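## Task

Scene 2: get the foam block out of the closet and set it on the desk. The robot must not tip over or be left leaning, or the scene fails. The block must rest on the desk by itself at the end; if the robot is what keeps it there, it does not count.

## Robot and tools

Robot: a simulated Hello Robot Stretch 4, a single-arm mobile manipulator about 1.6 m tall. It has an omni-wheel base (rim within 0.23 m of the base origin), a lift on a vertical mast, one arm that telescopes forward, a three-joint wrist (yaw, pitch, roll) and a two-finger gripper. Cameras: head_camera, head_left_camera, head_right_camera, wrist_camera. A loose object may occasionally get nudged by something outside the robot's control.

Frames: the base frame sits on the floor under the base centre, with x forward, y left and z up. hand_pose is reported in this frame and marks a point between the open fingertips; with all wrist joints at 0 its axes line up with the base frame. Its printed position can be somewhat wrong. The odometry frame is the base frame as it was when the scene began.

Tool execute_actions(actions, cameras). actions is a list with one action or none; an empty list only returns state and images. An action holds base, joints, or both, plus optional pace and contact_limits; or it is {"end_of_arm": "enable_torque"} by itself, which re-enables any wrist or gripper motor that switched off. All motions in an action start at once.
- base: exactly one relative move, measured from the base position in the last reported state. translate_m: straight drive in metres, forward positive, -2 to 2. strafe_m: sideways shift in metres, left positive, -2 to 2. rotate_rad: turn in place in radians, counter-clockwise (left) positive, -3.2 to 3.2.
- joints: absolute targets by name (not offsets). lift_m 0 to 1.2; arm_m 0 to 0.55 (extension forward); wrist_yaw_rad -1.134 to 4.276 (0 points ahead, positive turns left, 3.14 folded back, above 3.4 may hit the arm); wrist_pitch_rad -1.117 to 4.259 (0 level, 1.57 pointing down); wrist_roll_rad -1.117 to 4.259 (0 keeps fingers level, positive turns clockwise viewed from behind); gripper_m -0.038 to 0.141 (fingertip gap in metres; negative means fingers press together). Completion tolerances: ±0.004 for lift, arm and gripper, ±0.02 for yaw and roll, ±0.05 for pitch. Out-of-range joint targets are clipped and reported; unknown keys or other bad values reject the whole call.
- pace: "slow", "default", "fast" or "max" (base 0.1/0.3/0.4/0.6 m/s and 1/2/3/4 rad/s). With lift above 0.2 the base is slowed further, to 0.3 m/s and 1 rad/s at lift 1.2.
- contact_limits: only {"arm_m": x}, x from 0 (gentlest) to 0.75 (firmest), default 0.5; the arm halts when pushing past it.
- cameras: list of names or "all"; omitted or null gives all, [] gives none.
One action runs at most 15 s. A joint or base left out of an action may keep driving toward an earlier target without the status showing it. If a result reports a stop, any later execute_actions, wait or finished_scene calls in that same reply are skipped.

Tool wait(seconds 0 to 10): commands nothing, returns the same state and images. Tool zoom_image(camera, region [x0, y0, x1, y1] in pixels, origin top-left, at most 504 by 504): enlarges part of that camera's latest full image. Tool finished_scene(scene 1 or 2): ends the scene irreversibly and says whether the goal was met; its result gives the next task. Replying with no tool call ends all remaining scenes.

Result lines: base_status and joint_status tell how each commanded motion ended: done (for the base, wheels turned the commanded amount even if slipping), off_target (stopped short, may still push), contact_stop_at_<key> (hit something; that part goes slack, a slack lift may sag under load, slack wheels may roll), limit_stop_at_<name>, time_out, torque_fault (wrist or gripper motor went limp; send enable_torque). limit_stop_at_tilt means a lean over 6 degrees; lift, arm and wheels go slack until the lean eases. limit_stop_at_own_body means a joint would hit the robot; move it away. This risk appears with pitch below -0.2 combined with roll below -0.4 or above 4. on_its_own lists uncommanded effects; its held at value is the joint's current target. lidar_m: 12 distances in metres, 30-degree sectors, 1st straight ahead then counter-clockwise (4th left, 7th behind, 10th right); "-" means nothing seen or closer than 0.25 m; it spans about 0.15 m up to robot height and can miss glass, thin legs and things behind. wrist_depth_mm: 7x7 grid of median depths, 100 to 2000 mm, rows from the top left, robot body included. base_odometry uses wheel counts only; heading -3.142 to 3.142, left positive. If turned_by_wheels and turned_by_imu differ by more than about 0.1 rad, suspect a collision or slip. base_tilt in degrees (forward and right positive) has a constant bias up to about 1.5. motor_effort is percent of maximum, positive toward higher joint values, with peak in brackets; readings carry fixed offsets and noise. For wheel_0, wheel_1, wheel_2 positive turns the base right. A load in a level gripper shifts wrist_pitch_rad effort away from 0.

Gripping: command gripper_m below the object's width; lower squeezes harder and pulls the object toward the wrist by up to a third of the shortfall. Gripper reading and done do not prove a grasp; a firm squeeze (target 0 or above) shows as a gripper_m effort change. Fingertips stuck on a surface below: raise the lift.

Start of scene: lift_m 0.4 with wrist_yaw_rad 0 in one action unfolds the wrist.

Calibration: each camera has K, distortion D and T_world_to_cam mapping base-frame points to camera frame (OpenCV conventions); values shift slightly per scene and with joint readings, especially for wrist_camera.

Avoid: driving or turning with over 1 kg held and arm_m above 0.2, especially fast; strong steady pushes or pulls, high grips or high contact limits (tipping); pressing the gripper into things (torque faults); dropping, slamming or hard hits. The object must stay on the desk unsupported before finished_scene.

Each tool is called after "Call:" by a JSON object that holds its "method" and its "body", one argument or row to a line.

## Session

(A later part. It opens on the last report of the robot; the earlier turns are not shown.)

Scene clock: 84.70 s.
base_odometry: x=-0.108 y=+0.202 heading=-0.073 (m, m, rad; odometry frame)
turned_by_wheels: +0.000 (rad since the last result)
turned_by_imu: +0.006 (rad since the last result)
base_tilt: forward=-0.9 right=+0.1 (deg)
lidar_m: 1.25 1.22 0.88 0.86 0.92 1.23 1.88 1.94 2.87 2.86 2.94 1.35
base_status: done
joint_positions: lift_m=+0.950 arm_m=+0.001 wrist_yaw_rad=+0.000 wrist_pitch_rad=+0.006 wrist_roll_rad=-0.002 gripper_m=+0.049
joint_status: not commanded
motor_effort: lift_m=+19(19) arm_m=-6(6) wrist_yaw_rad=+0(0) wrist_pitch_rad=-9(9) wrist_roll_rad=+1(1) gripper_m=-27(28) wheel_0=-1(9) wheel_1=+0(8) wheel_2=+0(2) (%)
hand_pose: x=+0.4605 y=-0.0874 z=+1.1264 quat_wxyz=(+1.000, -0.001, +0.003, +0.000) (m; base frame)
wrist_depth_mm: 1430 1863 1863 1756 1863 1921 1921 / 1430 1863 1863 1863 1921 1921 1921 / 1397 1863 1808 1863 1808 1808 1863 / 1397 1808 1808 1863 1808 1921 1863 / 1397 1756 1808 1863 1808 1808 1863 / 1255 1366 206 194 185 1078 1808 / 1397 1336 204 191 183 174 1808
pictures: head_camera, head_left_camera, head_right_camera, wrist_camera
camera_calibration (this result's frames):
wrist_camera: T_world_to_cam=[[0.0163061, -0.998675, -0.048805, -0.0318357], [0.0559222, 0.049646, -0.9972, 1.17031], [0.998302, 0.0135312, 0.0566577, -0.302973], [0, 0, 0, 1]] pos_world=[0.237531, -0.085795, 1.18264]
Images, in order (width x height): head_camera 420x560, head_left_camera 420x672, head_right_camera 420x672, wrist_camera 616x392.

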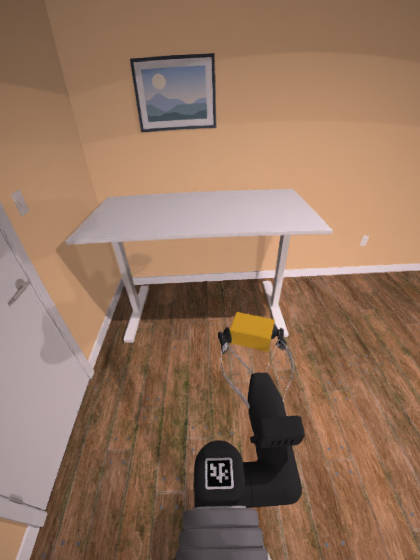

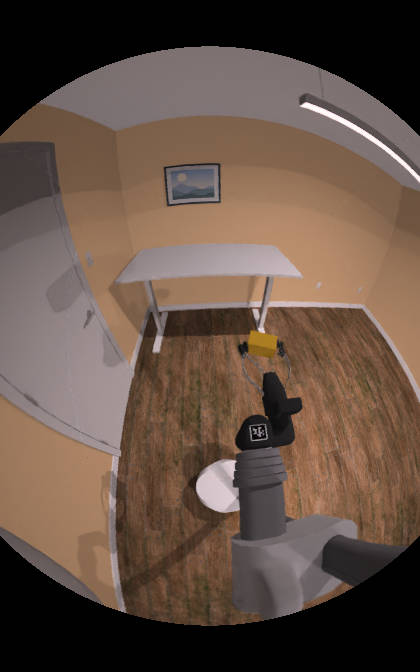

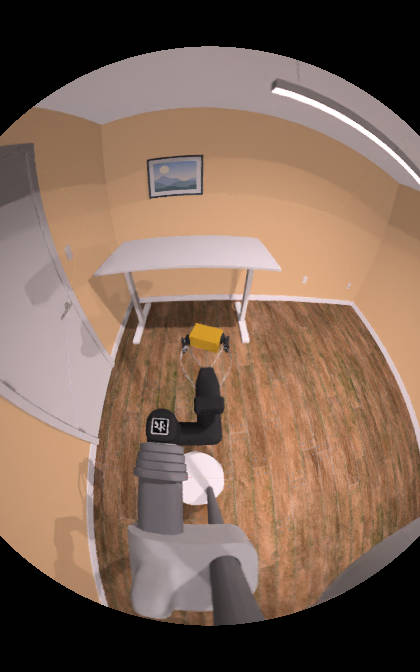

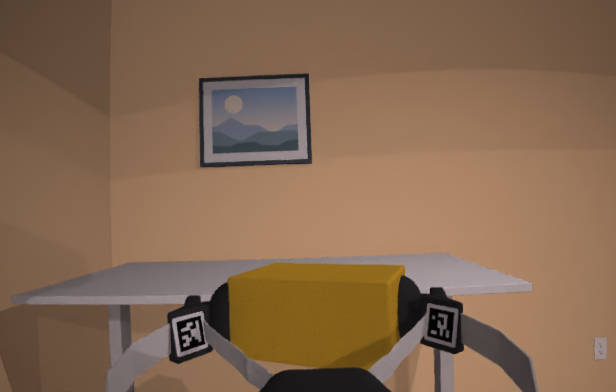

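Call:
{"method": "execute_actions", "body": {
  "actions": [
    {"base":{"translate_m":0.65},"joints":{"arm_m":0.2,"lift_m":0.9}}
  ],
  "cameras": []
}}

Call:
{"method": "execute_actions", "body": {
  "actions": [
    {"joints":{"arm_m":0.36,"lift_m":0.86}}
  ],
  "cameras": ["wrist_camera","head_camera"]
}}

Scene clock: 89.70 s.
base_odometry: x=+0.540 y=+0.155 heading=-0.072 (m, m, rad; odometry frame)
turned_by_wheels: +0.000 (rad since the last result)
turned_by_imu: +0.000 (rad since the last result)
base_tilt: forward=-0.8 right=+0.1 (deg)
lidar_m: 0.63 0.66 0.86 0.86 0.91 1.25 2.56 2.67 2.98 2.85 0.97 0.67
base_status: done
joint_positions: lift_m=+0.900 arm_m=+0.199 wrist_yaw_rad=+0.000 wrist_pitch_rad=+0.006 wrist_roll_rad=-0.002 gripper_m=+0.049
joint_status: all done
motor_effort: lift_m=+17(18) arm_m=+7(7) wrist_yaw_rad=+0(1) wrist_pitch_rad=-8(8) wrist_roll_rad=+1(2) gripper_m=-28(28) wheel_0=+0(7) wheel_1=+1(6) wheel_2=+1(11) (%)
hand_pose: x=+0.6583 y=-0.0874 z=+1.0766 quat_wxyz=(+1.000, -0.001, +0.003, +0.000) (m; base frame)
wrist_depth_mm: 1025 1025 1025 1042 1042 1042 1060 / 1060 1008 1025 1042 1042 1042 1042 / 1042 1042 1042 1025 1042 1025 1042 / 1025 1025 1025 1042 1025 1025 1042 / 1008 1025 1025 1025 1025 1042 1042 / 723 715 206 195 185 615 609 / 466 415 204 191 183 175 424
pictures: none
No camera images: the call's "cameras" was empty. Leave "cameras" out to get every camera's image.

Scene clock: 91.23 s.
base_odometry: x=+0.540 y=+0.155 heading=-0.072 (m, m, rad; odometry frame)
turned_by_wheels: +0.000 (rad since the last result)
turned_by_imu: +0.000 (rad since the last result)
base_tilt: forward=-0.8 right=+0.1 (deg)
lidar_m: 0.62 0.67 0.87 0.87 0.90 1.26 2.57 2.67 2.95 2.83 0.95 0.67
base_status: not commanded
joint_positions: lift_m=+0.860 arm_m=+0.359 wrist_yaw_rad=+0.000 wrist_pitch_rad=+0.006 wrist_roll_rad=-0.002 gripper_m=+0.049
joint_status: all done
motor_effort: lift_m=+16(18) arm_m=+6(8) wrist_yaw_rad=-1(1) wrist_pitch_rad=-9(8) wrist_roll_rad=+2(1) gripper_m=-29(25) wheel_0=+0(0) wheel_1=+1(0) wheel_2=+1(1) (%)
hand_pose: x=+0.8183 y=-0.0874 z=+1.0367 quat_wxyz=(+1.000, -0.001, +0.003, +0.000) (m; base frame)
wrist_depth_mm: 878 891 866 891 891 891 904 / 891 891 891 891 891 891 891 / 878 866 878 878 878 891 891 / 866 878 866 878 878 878 878 / 878 866 866 891 866 866 878 / 564 559 206 194 185 480 480 / 362 325 204 191 183 175 332
pictures: head_camera, wrist_camera
camera_calibration (this result's frames):
wrist_camera: T_world_to_cam=[[0.0164133, -0.998674, -0.0488039, -0.0421074], [0.0559891, 0.0496518, -0.997196, 1.06077], [0.998296, 0.0136348, 0.0567297, -0.655113], [0, 0, 0, 1]] pos_world=[0.595297, -0.0857882, 1.0929]
Images, in order (width x height): head_camera 420x560, wrist_camera 616x392.

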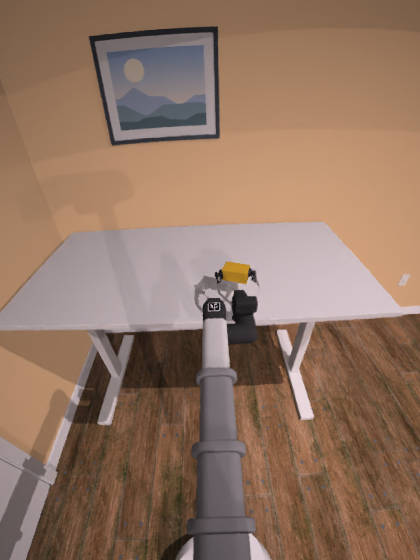

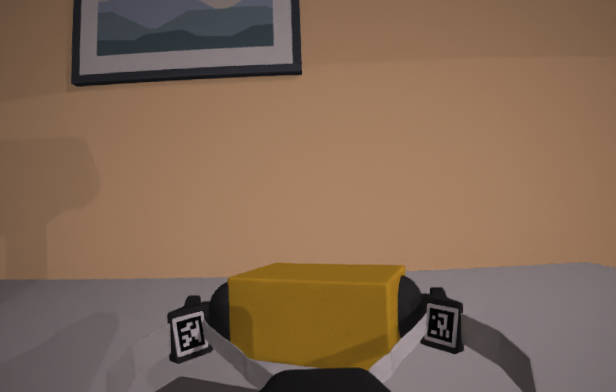

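Call:
{"method": "execute_actions", "body": {
  "actions": [
    {"joints":{"arm_m":0.29,"lift_m":0.84,"wrist_pitch_rad":0.12},"pace":"slow"}
  ],
  "cameras": ["wrist_camera","head_left_camera"]
}}

Scene clock: 97.27 s.
base_odometry: x=+0.540 y=+0.155 heading=-0.072 (m, m, rad; odometry frame)
turned_by_wheels: +0.000 (rad since the last result)
turned_by_imu: +0.001 (rad since the last result)
base_tilt: forward=-0.8 right=+0.1 (deg)
lidar_m: 0.62 0.66 0.87 0.86 0.89 1.23 2.56 2.65 2.97 2.84 0.97 0.69
base_status: not commanded
joint_positions: lift_m=+0.840 arm_m=+0.291 wrist_yaw_rad=+0.000 wrist_pitch_rad=+0.122 wrist_roll_rad=-0.002 gripper_m=+0.049
joint_status: all done
motor_effort: lift_m=+15(13) arm_m=-7(4) wrist_yaw_rad=+0(1) wrist_pitch_rad=-7(9) wrist_roll_rad=+1(2) gripper_m=-29(29) wheel_0=+0(0) wheel_1=+0(0) wheel_2=+1(0) (%)
hand_pose: x=+0.7484 y=-0.0874 z=+0.9832 quat_wxyz=(+0.998, -0.001, +0.061, +0.000) (m; base frame)
wrist_depth_mm: 891 904 904 891 904 917 931 / 917 931 904 917 904 931 917 / 931 931 917 931 917 946 931 / 931 946 931 917 946 946 946 / 530 525 517 492 477 455 439 / 314 310 206 195 184 281 278 / 226 208 195 191 183 175 211
pictures: head_left_camera, wrist_camera
camera_calibration (this result's frames):
wrist_camera: T_world_to_cam=[[0.0106198, -0.998674, -0.0503683, -0.0377009], [-0.0602665, 0.0496403, -0.996947, 1.09809], [0.998126, 0.0136229, -0.0596595, -0.467758], [0, 0, 0, 1]] pos_world=[0.53346, -0.0857884, 1.06494]
Images, in order (width x height): head_left_camera 420x672, wrist_camera 616x392.

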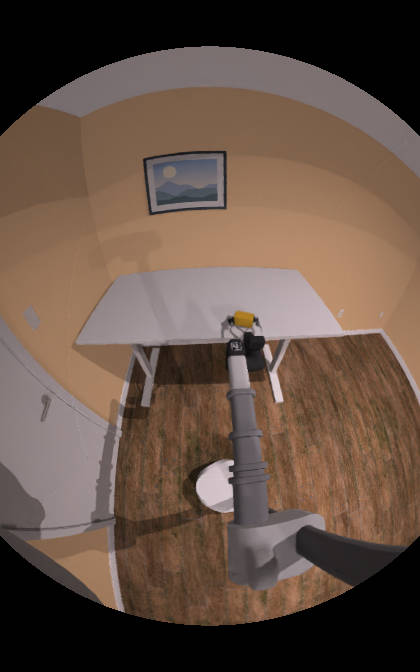

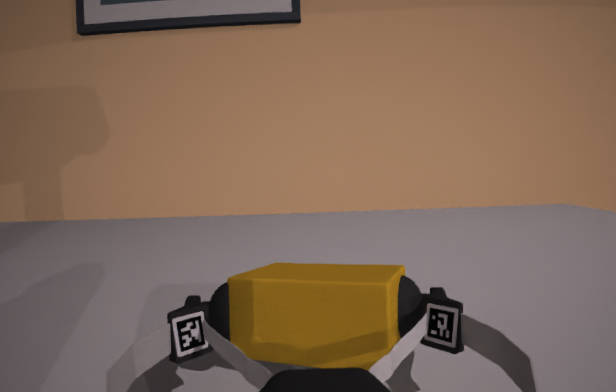

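Call:
{"method": "execute_actions", "body": {
  "actions": [
    {"joints":{"lift_m":0.836},"pace":"slow"}
  ],
  "cameras": []
}}

Call:
{"method": "execute_actions", "body": {
  "actions": [
    {"joints":{"gripper_m":0.14},"pace":"slow"}
  ],
  "cameras": ["wrist_camera"]
}}

Call:
{"method": "execute_actions", "body": {
  "actions": [
    {"joints":{"arm_m":0.1,"lift_m":0.85}}
  ],
  "cameras": ["wrist_camera","head_camera"]
}}

Scene clock: 99.53 s.
base_odometry: x=+0.540 y=+0.155 heading=-0.072 (m, m, rad; odometry frame)
turned_by_wheels: +0.000 (rad since the last result)
turned_by_imu: +0.001 (rad since the last result)
base_tilt: forward=-0.8 right=+0.1 (deg)
lidar_m: 0.63 0.67 0.87 0.85 0.91 1.26 2.58 2.64 2.97 2.83 0.95 0.69
base_status: not commanded
joint_positions: lift_m=+0.836 arm_m=+0.291 wrist_yaw_rad=+0.000 wrist_pitch_rad=+0.121 wrist_roll_rad=-0.002 gripper_m=+0.049
joint_status: all done
motor_effort: lift_m=+15(16) arm_m=-7(6) wrist_yaw_rad=+1(0) wrist_pitch_rad=-4(8) wrist_roll_rad=+1(1) gripper_m=-26(26) wheel_0=+0(0) wheel_1=+0(1) wheel_2=+1(1) (%)
hand_pose: x=+0.7484 y=-0.0874 z=+0.9795 quat_wxyz=(+0.998, -0.001, +0.061, +0.000) (m; base frame)
wrist_depth_mm: 917 904 904 904 917 904 891 / 917 917 917 917 917 931 917 / 917 917 917 931 931 917 946 / 946 946 931 931 946 931 931 / 525 512 496 480 462 445 433 / 303 304 205 194 185 272 270 / 220 202 190 191 183 174 206
pictures: none
No camera images: the call's "cameras" was empty. Leave "cameras" out to get every camera's image.

Scene clock: 103.70 s.
base_odometry: x=+0.540 y=+0.155 heading=-0.072 (m, m, rad; odometry frame)
turned_by_wheels: +0.000 (rad since the last result)
turned_by_imu: +0.001 (rad since the last result)
base_tilt: forward=-0.7 right=+0.1 (deg)
lidar_m: 0.64 0.68 0.87 0.85 0.91 1.24 2.54 2.65 2.97 2.85 0.92 0.67
base_status: not commanded
joint_positions: lift_m=+0.836 arm_m=+0.291 wrist_yaw_rad=+0.000 wrist_pitch_rad=+0.122 wrist_roll_rad=-0.002 gripper_m=+0.140
joint_status: all done
motor_effort: lift_m=+15(15) arm_m=-6(6) wrist_yaw_rad=+1(1) wrist_pitch_rad=-7(7) wrist_roll_rad=+1(1) gripper_m=-1(27) wheel_0=+0(0) wheel_1=+0(0) wheel_2=+1(0) (%)
hand_pose: x=+0.7484 y=-0.0874 z=+0.9793 quat_wxyz=(+0.998, -0.001, +0.061, +0.000) (m; base frame)
wrist_depth_mm: 917 904 904 931 904 904 904 / 931 917 917 917 917 917 904 / 931 917 904 931 946 931 931 / 931 931 946 931 931 931 917 / 521 504 492 480 459 442 430 / 301 279 222 205 193 209 268 / 219 206 211 155 193 199 204
pictures: wrist_camera
camera_calibration (this result's frames):
wrist_camera: T_world_to_cam=[[0.0104456, -0.998676, -0.0503637, -0.0378241], [-0.0598217, 0.0496521, -0.996973, 1.09396], [0.998154, 0.0134268, -0.0592239, -0.468408], [0, 0, 0, 1]] pos_world=[0.533382, -0.0858024, 1.06101]
Images, in order (width x height): wrist_camera 616x392.

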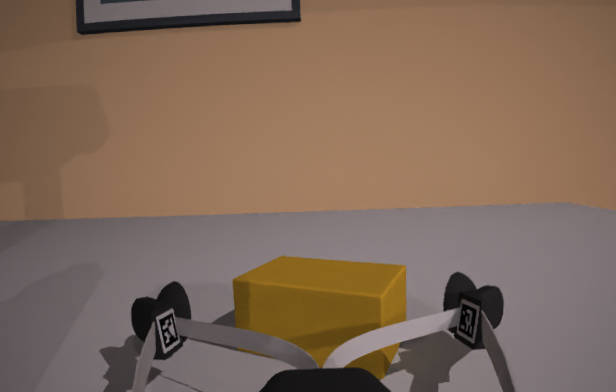

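Scene clock: 105.37 s.
base_odometry: x=+0.540 y=+0.155 heading=-0.072 (m, m, rad; odometry frame)
turned_by_wheels: +0.000 (rad since the last result)
turned_by_imu: +0.000 (rad since the last result)
base_tilt: forward=-0.9 right=+0.2 (deg)
lidar_m: 0.63 0.66 0.88 0.85 0.90 1.26 2.57 2.64 2.99 2.84 0.92 0.64
base_status: not commanded
joint_positions: lift_m=+0.850 arm_m=+0.101 wrist_yaw_rad=+0.000 wrist_pitch_rad=+0.122 wrist_roll_rad=-0.002 gripper_m=+0.140
joint_status: all done
motor_effort: lift_m=+19(20) arm_m=-6(9) wrist_yaw_rad=+0(1) wrist_pitch_rad=-7(6) wrist_roll_rad=+1(2) gripper_m=+0(2) wheel_0=+0(0) wheel_1=+0(1) wheel_2=+1(1) (%)
hand_pose: x=+0.5584 y=-0.0874 z=+0.9929 quat_wxyz=(+0.998, -0.001, +0.061, +0.000) (m; base frame)
wrist_depth_mm: 1078 1060 1060 1078 1098 1098 1098 / 1118 1098 1098 1098 1098 1098 1098 / 1098 1118 1098 1118 1098 1098 1118 / 1118 1098 1118 1118 1118 1160 1098 / 591 574 559 402 512 500 480 / 342 330 336 330 324 208 325 / 1138 1138 1160 155 1138 1182 691
pictures: head_camera, wrist_camera
camera_calibration (this result's frames):
wrist_camera: T_world_to_cam=[[0.010465, -0.998676, -0.0503663, -0.0351562], [-0.0600675, 0.0496503, -0.996959, 1.09623], [0.998139, 0.0134585, -0.0594684, -0.277718], [0, 0, 0, 1]] pos_world=[0.343417, -0.0858001, 1.07461]
Images, in order (width x height): head_camera 420x560, wrist_camera 616x392.

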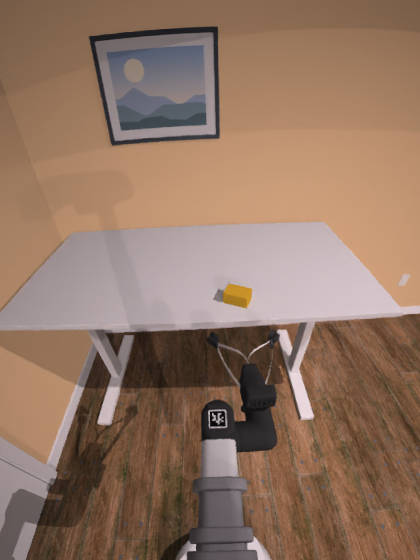

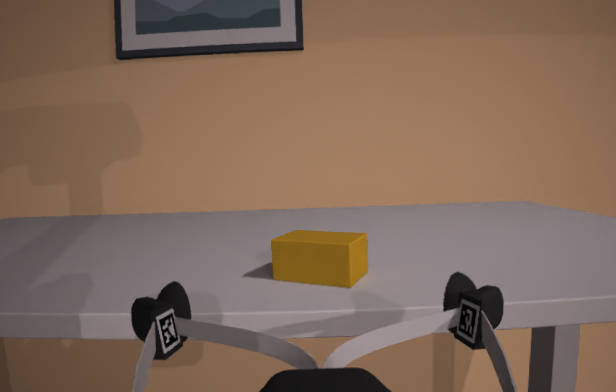

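Call:
{"method": "finished_scene", "body": {
  "scene": 2
}}

The scene is finished: the task was done.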